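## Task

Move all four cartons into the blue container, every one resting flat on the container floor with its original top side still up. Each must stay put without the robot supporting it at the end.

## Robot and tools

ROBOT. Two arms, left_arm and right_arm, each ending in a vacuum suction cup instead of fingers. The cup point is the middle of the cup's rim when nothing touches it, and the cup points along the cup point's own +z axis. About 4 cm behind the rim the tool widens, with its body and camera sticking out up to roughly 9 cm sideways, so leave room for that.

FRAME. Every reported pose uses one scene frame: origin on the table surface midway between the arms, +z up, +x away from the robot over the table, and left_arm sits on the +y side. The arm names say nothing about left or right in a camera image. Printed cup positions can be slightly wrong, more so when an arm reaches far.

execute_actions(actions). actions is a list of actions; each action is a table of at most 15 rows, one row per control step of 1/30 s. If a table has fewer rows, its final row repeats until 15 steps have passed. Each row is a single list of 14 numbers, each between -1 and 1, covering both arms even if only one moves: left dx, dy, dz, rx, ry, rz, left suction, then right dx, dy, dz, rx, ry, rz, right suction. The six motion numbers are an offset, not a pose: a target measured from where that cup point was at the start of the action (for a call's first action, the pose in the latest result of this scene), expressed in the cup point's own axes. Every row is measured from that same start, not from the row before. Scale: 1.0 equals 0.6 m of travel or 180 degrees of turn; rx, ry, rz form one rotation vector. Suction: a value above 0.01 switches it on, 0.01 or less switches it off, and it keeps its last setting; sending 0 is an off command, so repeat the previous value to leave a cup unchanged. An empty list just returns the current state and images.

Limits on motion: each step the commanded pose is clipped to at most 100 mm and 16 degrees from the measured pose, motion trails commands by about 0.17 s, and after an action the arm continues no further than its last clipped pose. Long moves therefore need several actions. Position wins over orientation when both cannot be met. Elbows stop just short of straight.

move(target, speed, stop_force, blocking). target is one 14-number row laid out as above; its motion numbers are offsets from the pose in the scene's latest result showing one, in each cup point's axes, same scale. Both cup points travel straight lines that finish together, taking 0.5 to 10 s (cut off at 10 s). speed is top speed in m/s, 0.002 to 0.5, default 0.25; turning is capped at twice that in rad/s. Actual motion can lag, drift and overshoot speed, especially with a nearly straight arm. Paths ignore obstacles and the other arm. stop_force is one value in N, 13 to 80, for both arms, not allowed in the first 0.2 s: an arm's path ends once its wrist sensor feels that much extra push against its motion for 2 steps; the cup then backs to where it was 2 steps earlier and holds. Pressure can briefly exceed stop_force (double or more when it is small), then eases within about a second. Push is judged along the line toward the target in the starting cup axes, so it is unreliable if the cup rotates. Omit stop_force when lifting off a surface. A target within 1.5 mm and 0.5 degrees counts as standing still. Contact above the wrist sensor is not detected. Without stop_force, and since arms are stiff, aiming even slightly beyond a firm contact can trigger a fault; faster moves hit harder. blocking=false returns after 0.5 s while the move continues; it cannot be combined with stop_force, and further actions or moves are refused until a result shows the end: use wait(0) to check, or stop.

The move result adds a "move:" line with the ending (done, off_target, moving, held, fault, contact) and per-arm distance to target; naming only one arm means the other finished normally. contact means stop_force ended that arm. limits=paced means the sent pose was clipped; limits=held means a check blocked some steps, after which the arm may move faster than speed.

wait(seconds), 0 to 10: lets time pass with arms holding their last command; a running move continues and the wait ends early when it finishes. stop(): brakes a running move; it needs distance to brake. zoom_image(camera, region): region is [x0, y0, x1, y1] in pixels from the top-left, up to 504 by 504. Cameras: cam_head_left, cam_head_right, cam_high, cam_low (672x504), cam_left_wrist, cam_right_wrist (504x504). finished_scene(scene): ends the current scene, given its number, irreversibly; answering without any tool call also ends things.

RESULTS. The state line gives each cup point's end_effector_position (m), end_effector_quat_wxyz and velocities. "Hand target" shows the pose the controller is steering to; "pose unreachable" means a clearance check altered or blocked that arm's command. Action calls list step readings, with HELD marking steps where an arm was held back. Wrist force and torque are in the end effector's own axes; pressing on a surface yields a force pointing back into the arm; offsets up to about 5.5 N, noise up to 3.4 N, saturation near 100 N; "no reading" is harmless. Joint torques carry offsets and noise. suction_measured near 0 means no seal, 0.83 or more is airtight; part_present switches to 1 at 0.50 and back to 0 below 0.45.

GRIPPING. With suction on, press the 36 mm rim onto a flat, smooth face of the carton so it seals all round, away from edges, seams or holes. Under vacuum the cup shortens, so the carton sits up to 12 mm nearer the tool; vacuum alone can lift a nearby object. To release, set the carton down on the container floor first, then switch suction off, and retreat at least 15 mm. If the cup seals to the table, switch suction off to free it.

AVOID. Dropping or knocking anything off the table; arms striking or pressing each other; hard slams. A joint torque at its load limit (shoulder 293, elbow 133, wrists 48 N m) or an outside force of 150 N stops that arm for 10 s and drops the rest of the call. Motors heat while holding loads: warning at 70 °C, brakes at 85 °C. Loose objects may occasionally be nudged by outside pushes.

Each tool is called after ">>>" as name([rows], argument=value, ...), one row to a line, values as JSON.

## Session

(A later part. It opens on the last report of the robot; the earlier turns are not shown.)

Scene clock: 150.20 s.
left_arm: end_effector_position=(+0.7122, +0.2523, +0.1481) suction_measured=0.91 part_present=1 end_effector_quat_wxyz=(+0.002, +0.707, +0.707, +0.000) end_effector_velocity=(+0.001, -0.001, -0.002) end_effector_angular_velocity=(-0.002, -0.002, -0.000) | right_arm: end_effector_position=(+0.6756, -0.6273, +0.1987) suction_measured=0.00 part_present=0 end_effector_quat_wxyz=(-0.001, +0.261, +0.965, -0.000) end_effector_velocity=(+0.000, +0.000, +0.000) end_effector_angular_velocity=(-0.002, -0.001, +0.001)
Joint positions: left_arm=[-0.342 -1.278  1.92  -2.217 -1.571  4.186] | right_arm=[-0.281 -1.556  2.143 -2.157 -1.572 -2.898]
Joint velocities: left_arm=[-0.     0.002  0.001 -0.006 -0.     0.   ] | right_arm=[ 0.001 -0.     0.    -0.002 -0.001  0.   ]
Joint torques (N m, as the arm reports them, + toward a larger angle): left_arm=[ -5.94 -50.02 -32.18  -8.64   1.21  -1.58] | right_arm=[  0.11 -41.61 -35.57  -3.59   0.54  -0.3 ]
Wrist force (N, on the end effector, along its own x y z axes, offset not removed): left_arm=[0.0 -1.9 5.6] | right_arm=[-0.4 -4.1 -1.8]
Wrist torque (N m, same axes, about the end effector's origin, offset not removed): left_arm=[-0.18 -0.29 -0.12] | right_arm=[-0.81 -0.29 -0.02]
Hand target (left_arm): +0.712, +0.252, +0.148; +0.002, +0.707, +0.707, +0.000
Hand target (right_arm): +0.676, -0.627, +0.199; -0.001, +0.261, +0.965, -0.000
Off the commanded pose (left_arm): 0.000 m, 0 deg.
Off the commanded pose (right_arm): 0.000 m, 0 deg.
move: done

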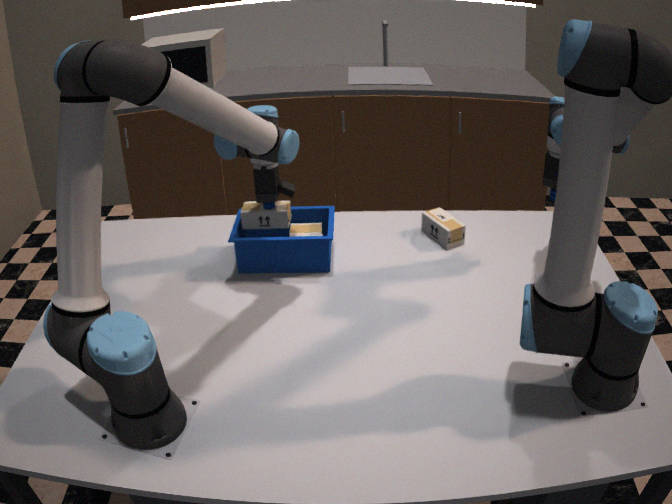

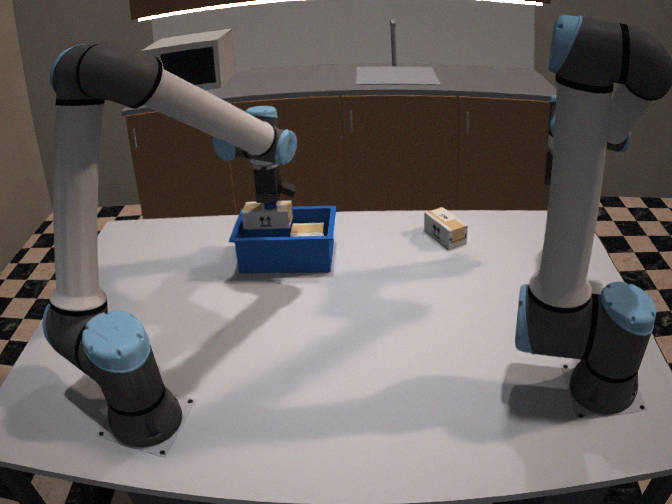

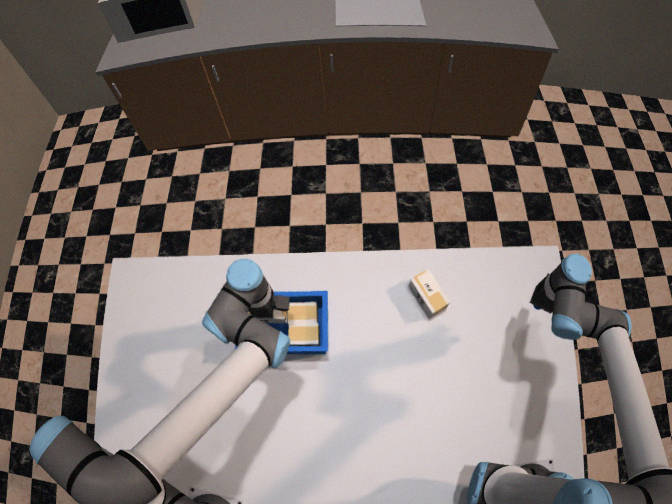

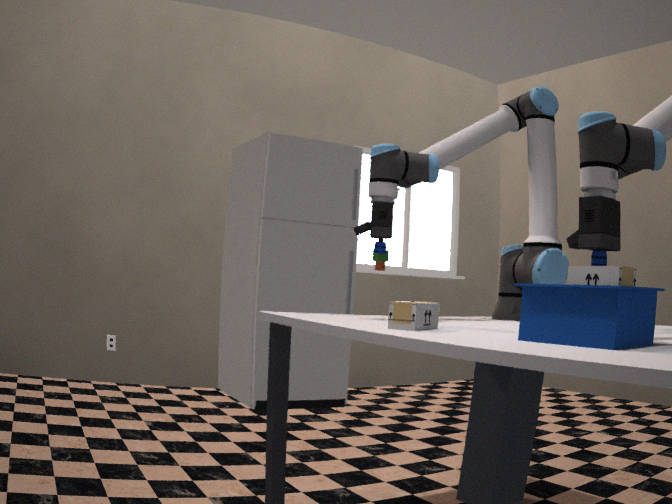

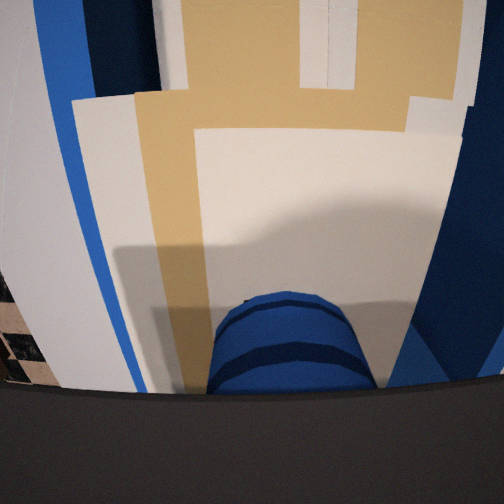

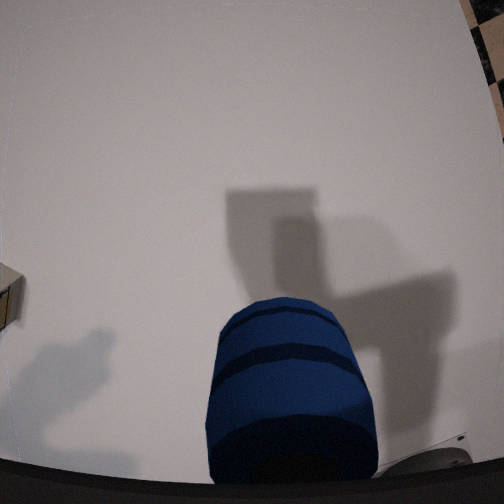

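>>> move(target=[0.01,0.007,0.03,0,0,0,1,0,0,0,0,0,0,0], speed=0.04)

>>> move(target=[0,0,0.08,0,0,0,1,0,0,0,0,0,0,0], speed=0.025, stop_force=13)

Scene clock: 155.17 s.
left_arm: end_effector_position=(+0.7164, +0.2582, +0.1302) suction_measured=0.91 part_present=1 end_effector_quat_wxyz=(+0.002, +0.707, +0.707, +0.000) end_effector_velocity=(+0.000, +0.001, -0.002) end_effector_angular_velocity=(+0.000, +0.000, +0.000) | right_arm: end_effector_position=(+0.6756, -0.6273, +0.1987) suction_measured=0.00 part_present=0 end_effector_quat_wxyz=(-0.001, +0.261, +0.965, -0.000) end_effector_velocity=(+0.001, -0.001, +0.000) end_effector_angular_velocity=(+0.000, -0.001, +0.001)
Joint positions: left_arm=[-0.333 -1.256  1.928 -2.247 -1.571  4.196] | right_arm=[-0.281 -1.556  2.143 -2.157 -1.572 -2.898]
Joint velocities: left_arm=[ 0.001  0.002  0.001 -0.002  0.     0.001] | right_arm=[-0.001  0.    -0.001 -0.     0.    -0.002]
Joint torques (N m, as the arm reports them, + toward a larger angle): left_arm=[ 11.3  -50.06 -32.25  -7.97  -0.73   2.36] | right_arm=[  0.52 -40.86 -37.22  -3.99   0.23  -0.37]
Wrist force (N, on the end effector, along its own x y z axes, offset not removed): left_arm=[0.2 1.0 2.4] | right_arm=[-2.5 -2.1 -2.1]
Wrist torque (N m, same axes, about the end effector's origin, offset not removed): left_arm=[0.08 -0.33 -0.10] | right_arm=[-0.48 0.28 0.01]
Hand target (left_arm): +0.716, +0.258, +0.130; +0.002, +0.707, +0.707, +0.000
Hand target (right_arm): +0.676, -0.627, +0.199; -0.001, +0.261, +0.965, -0.000
Off the commanded pose (left_arm): 0.000 m, 0 deg.
Off the commanded pose (right_arm): 0.000 m, 0 deg.
move: done

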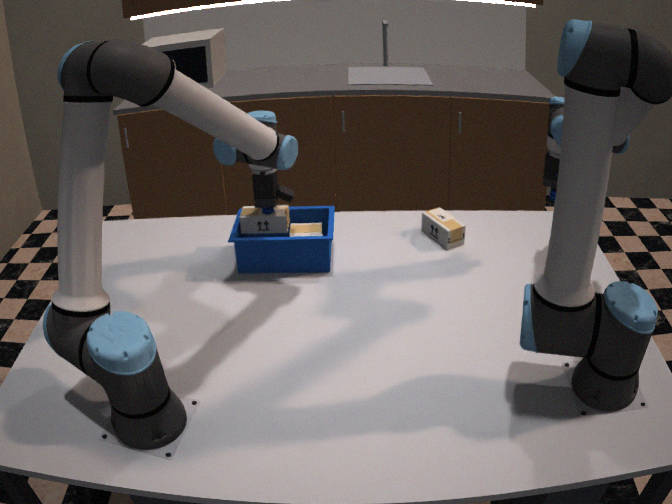

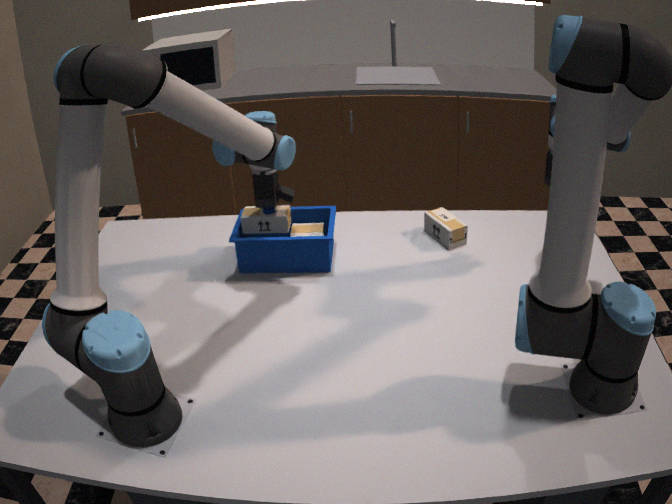

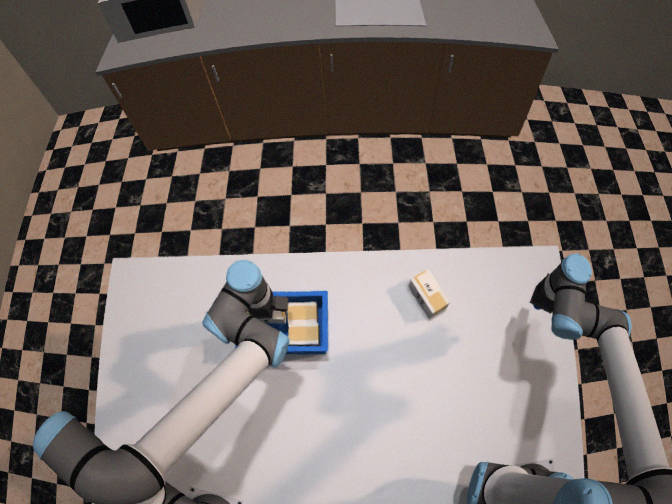

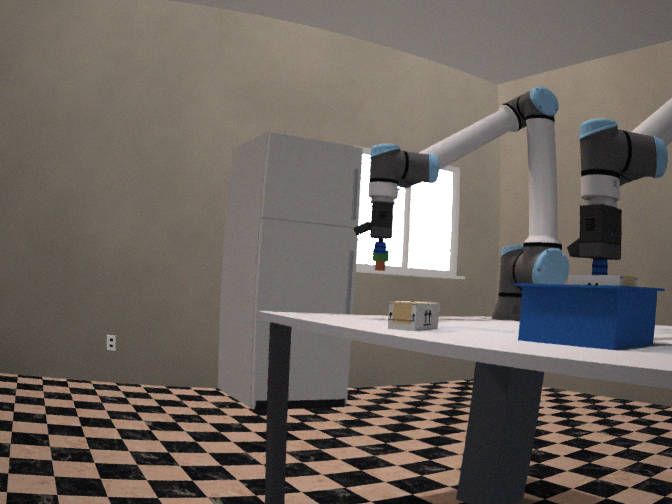

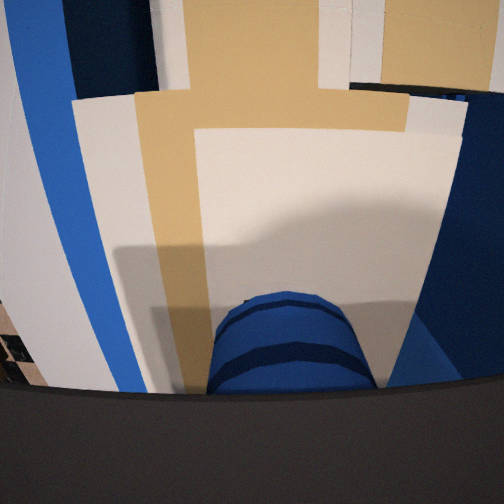

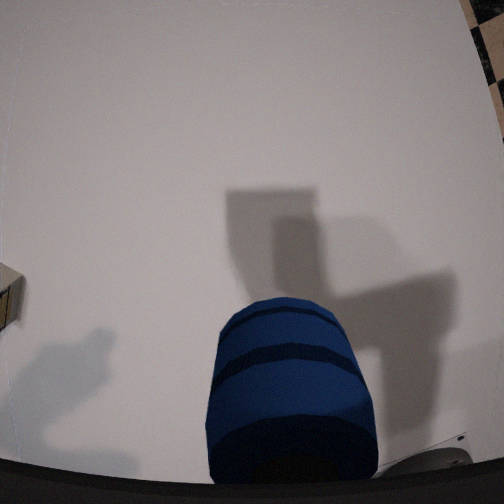

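Scene clock: 157.40 s.
left_arm: end_effector_position=(+0.7165, +0.2582, +0.0824) suction_measured=0.91 part_present=1 end_effector_quat_wxyz=(+0.002, +0.707, +0.707, +0.000) end_effector_velocity=(+0.001, +0.000, -0.001) end_effector_angular_velocity=(-0.001, -0.001, +0.001) | right_arm: end_effector_position=(+0.6756, -0.6273, +0.1987) suction_measured=0.00 part_present=0 end_effector_quat_wxyz=(-0.001, +0.261, +0.965, -0.000) end_effector_velocity=(-0.000, +0.000, -0.000) end_effector_angular_velocity=(+0.000, +0.001, +0.000)
Joint positions: left_arm=[-0.333 -1.201  1.957 -2.332 -1.571  4.196] | right_arm=[-0.281 -1.556  2.143 -2.157 -1.572 -2.898]
Joint velocities: left_arm=[ 0.001  0.002  0.001 -0.004 -0.001  0.   ] | right_arm=[ 0.    -0.     0.     0.001 -0.     0.   ]
Joint torques (N m, as the arm reports them, + toward a larger angle): left_arm=[-11.67 -52.05 -27.49  -8.81  -1.33  -2.88] | right_arm=[ -0.91 -40.82 -35.38  -3.65   0.31   0.01]
Wrist force (N, on the end effector, along its own x y z axes, offset not removed): left_arm=[1.4 0.3 5.3] | right_arm=[2.6 -1.4 -1.1]
Wrist torque (N m, same axes, about the end effector's origin, offset not removed): left_arm=[0.02 -0.54 -0.15] | right_arm=[-0.42 -0.45 0.12]
Hand target (left_arm): +0.717, +0.258, +0.082; +0.002, +0.707, +0.707, +0.000
Hand target (right_arm): +0.676, -0.627, +0.199; -0.001, +0.261, +0.965, -0.000
Off the commanded pose (left_arm): 0.000 m, 0 deg.
Off the commanded pose (right_arm): 0.000 m, 0 deg.
move: done

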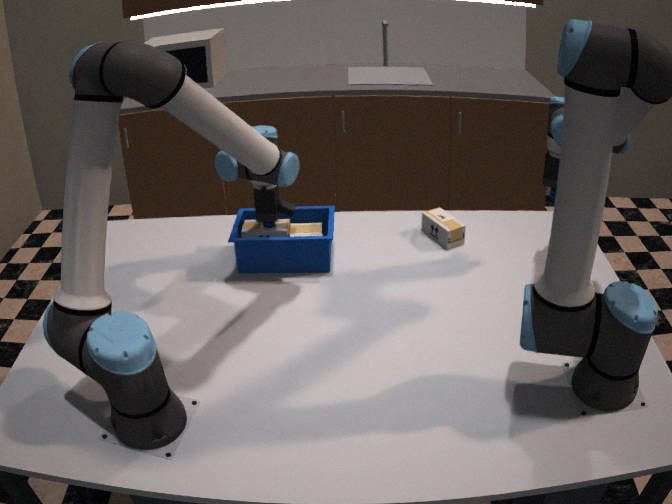

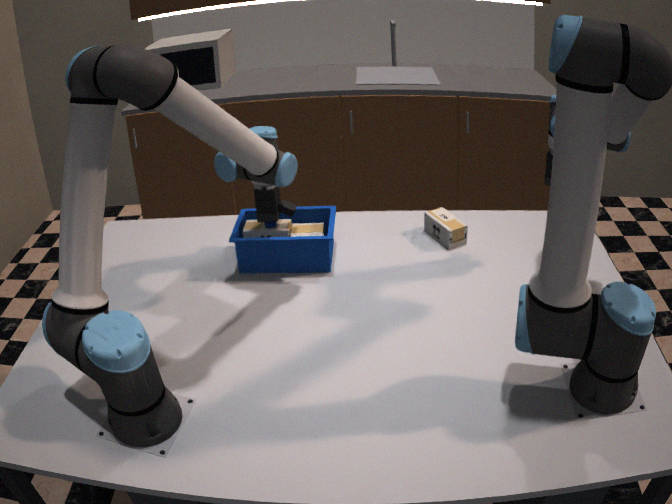

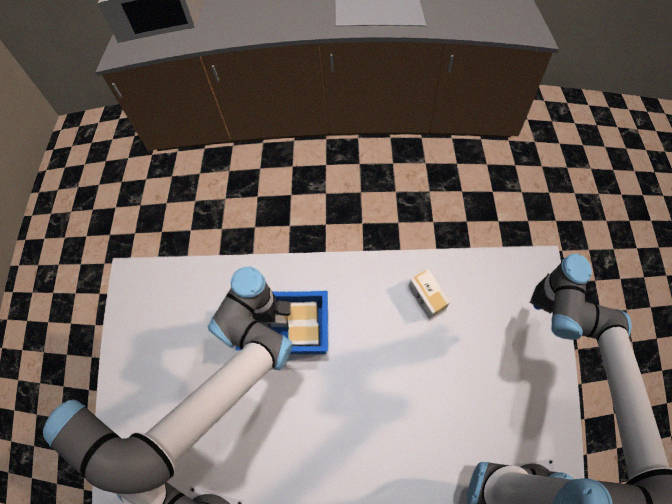

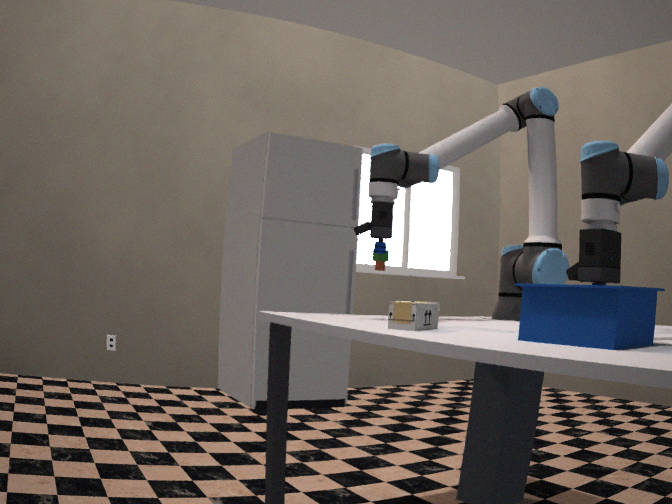

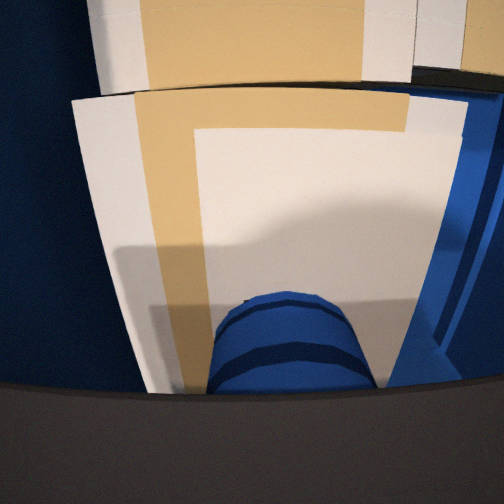

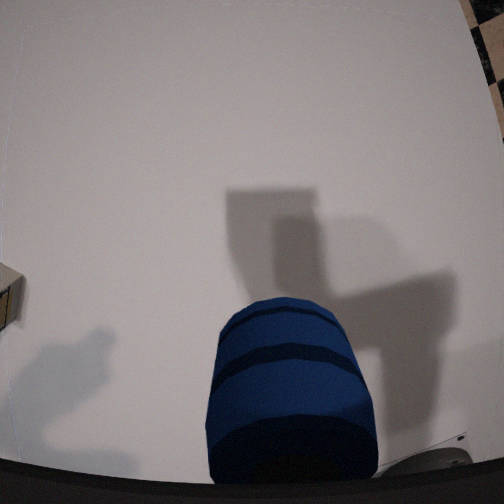

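Nudge −Y a little and +X 1 mm, then lower.

>>> move(target=[-0.009,0.002,0.015,0,0,0,1,0,0,0,0,0,0,0], speed=0.01)

>>> move(target=[0,0,0.05,0,0,0,1,0,0,0,0,0,0,0], speed=0.01, stop_force=13)

Scene clock: 161.73 s.
left_arm: end_effector_position=(+0.7177, +0.2528, +0.0735) suction_measured=0.91 part_present=1 end_effector_quat_wxyz=(+0.002, +0.707, +0.707, +0.000) end_effector_velocity=(+0.001, -0.001, -0.002) end_effector_angular_velocity=(-0.000, -0.001, +0.001) | right_arm: end_effector_position=(+0.6756, -0.6273, +0.1987) suction_measured=0.00 part_present=0 end_effector_quat_wxyz=(-0.001, +0.261, +0.965, -0.000) end_effector_velocity=(+0.000, -0.000, +0.000) end_effector_angular_velocity=(-0.000, -0.000, +0.000)
Joint positions: left_arm=[-0.338 -1.186  1.957 -2.345 -1.571  4.191] | right_arm=[-0.281 -1.556  2.143 -2.157 -1.572 -2.898]
Joint velocities: left_arm=[-0.     0.003 -0.    -0.004  0.    -0.001] | right_arm=[-0.    -0.    -0.    -0.    -0.    -0.001]
Joint torques (N m, as the arm reports them, + toward a larger angle): left_arm=[ -9.74 -55.25 -43.3   -8.62  -1.28  -2.71] | right_arm=[ -0.51 -44.14 -35.31  -4.    -0.05  -0.14]
Wrist force (N, on the end effector, along its own x y z axes, offset not removed): left_arm=[3.5 0.8 0.8] | right_arm=[-0.4 -1.3 -4.1]
Wrist torque (N m, same axes, about the end effector's origin, offset not removed): left_arm=[0.18 -0.71 -0.24] | right_arm=[-0.54 -0.10 0.01]
Hand target (left_arm): +0.718, +0.253, +0.073; +0.002, +0.707, +0.707, +0.000
Hand target (right_arm): +0.676, -0.627, +0.199; -0.001, +0.261, +0.965, -0.000
Off the commanded pose (left_arm): 0.000 m, 0 deg.
Off the commanded pose (right_arm): 0.000 m, 0 deg.
move: done

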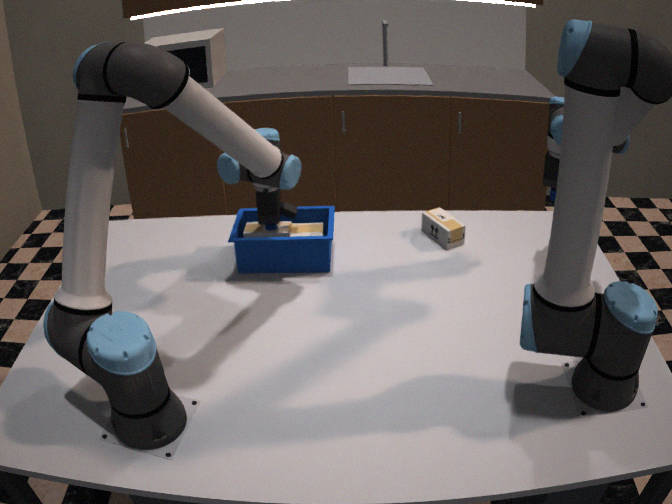

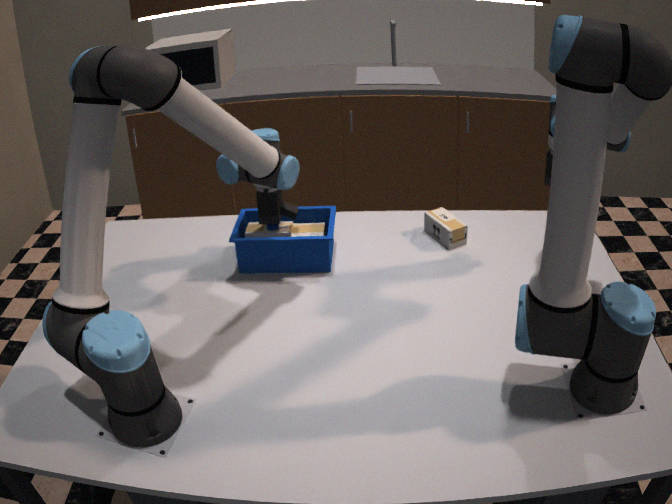

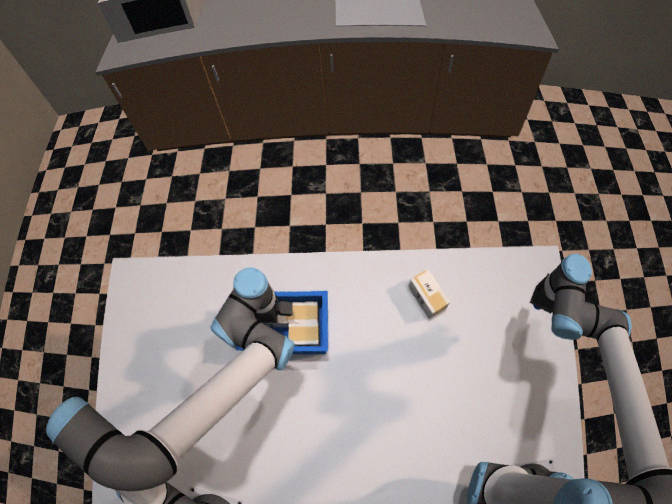

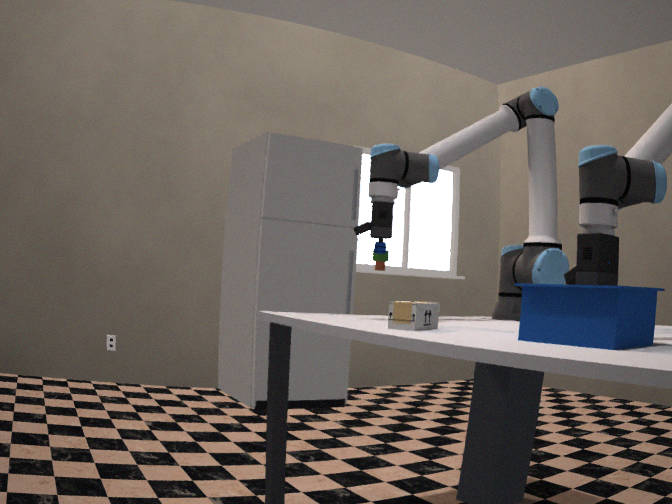

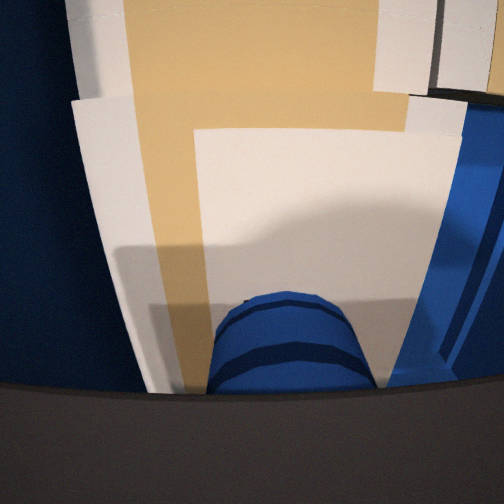

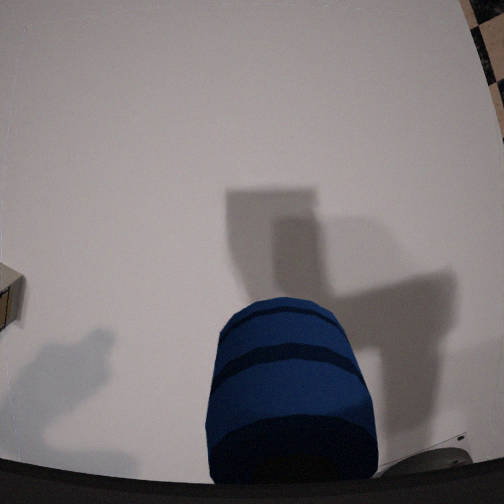

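Scene clock: 163.67 s.
left_arm: end_effector_position=(+0.7179, +0.2528, +0.0580) suction_measured=0.91 part_present=1 end_effector_quat_wxyz=(+0.002, +0.707, +0.707, +0.000) end_effector_velocity=(-0.001, +0.001, +0.001) end_effector_angular_velocity=(+0.004, +0.005, +0.000) | right_arm: end_effector_position=(+0.6756, -0.6273, +0.1987) suction_measured=0.00 part_present=0 end_effector_quat_wxyz=(-0.001, +0.261, +0.965, -0.000) end_effector_velocity=(-0.000, +0.001, -0.000) end_effector_angular_velocity=(+0.000, +0.001, +0.002)
Joint positions: left_arm=[-0.338 -1.167  1.964 -2.373 -1.571  4.191] | right_arm=[-0.281 -1.556  2.143 -2.157 -1.572 -2.898]
Joint velocities: left_arm=[ 0.    -0.002 -0.     0.008  0.001 -0.   ] | right_arm=[ 0.002 -0.    -0.     0.001  0.     0.   ]
Joint torques (N m, as the arm reports them, + toward a larger angle): left_arm=[  7.86 -71.79 -24.37   4.08  -0.54   2.31] | right_arm=[ -0.64 -43.06 -36.13  -3.72   0.11   0.06]
Wrist force (N, on the end effector, along its own x y z axes, offset not removed): left_arm=[3.3 4.7 -31.0] | right_arm=[-3.3 -1.4 -0.2]
Wrist torque (N m, same axes, about the end effector's origin, offset not removed): left_arm=[0.57 -0.70 -0.10] | right_arm=[-0.28 0.43 0.12]
Hand target (left_arm): +0.718, +0.253, +0.058; +0.002, +0.707, +0.707, +0.000
Hand target (right_arm): +0.676, -0.627, +0.199; -0.001, +0.261, +0.965, -0.000
Off the commanded pose (left_arm): 0.015 m, 0 deg.
Off the commanded pose (right_arm): 0.000 m, 0 deg.
move: contact (left_arm)

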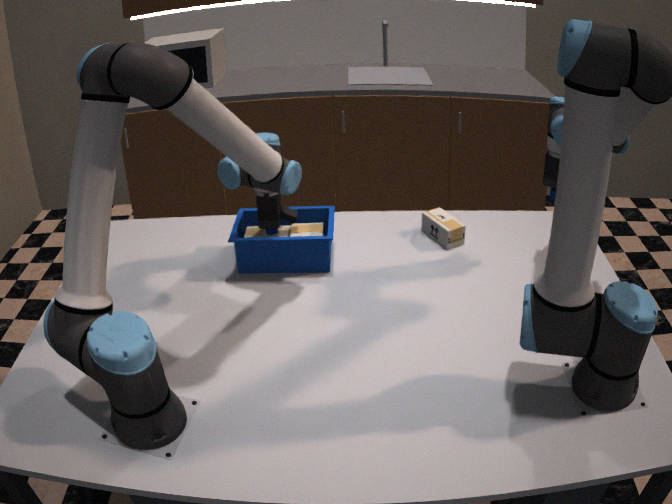

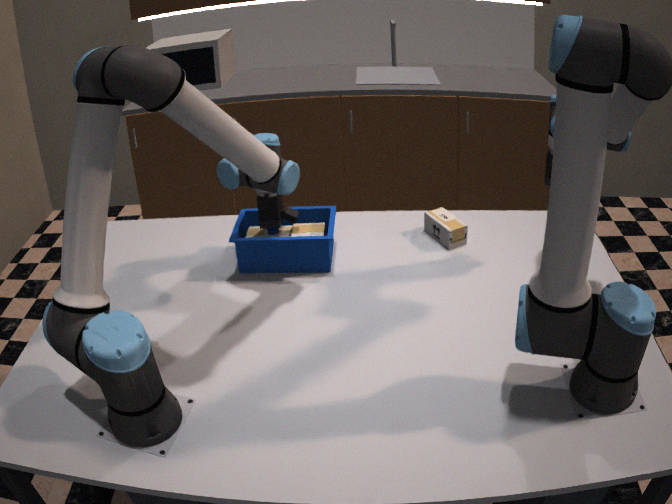

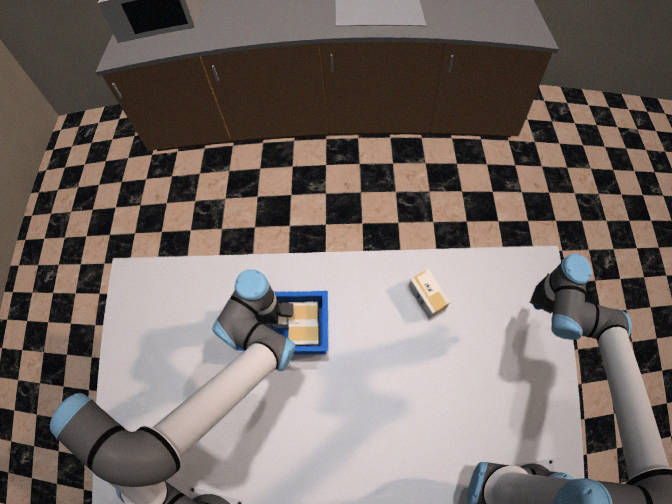

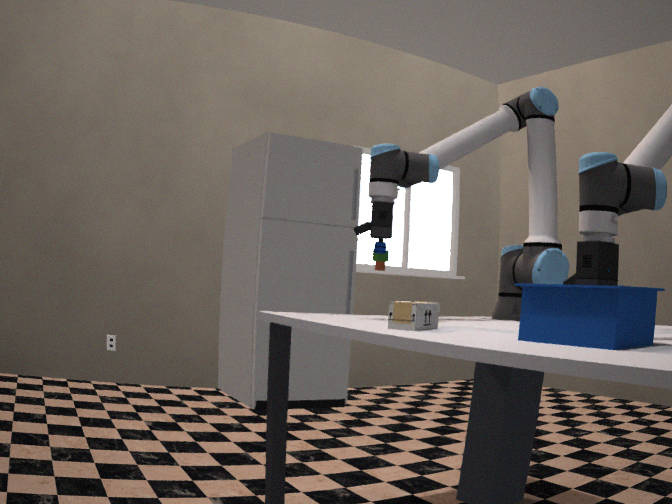

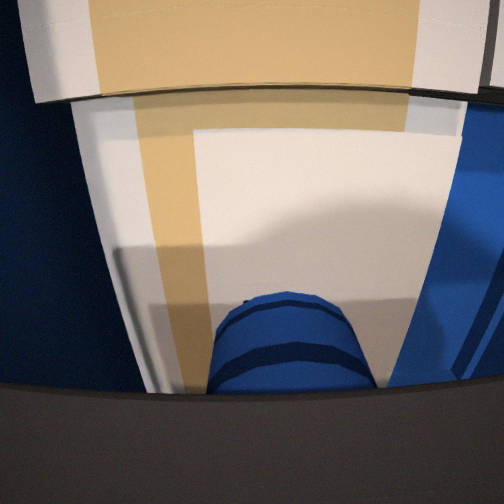

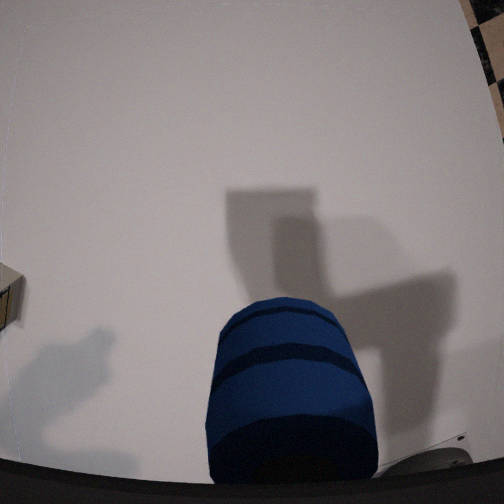

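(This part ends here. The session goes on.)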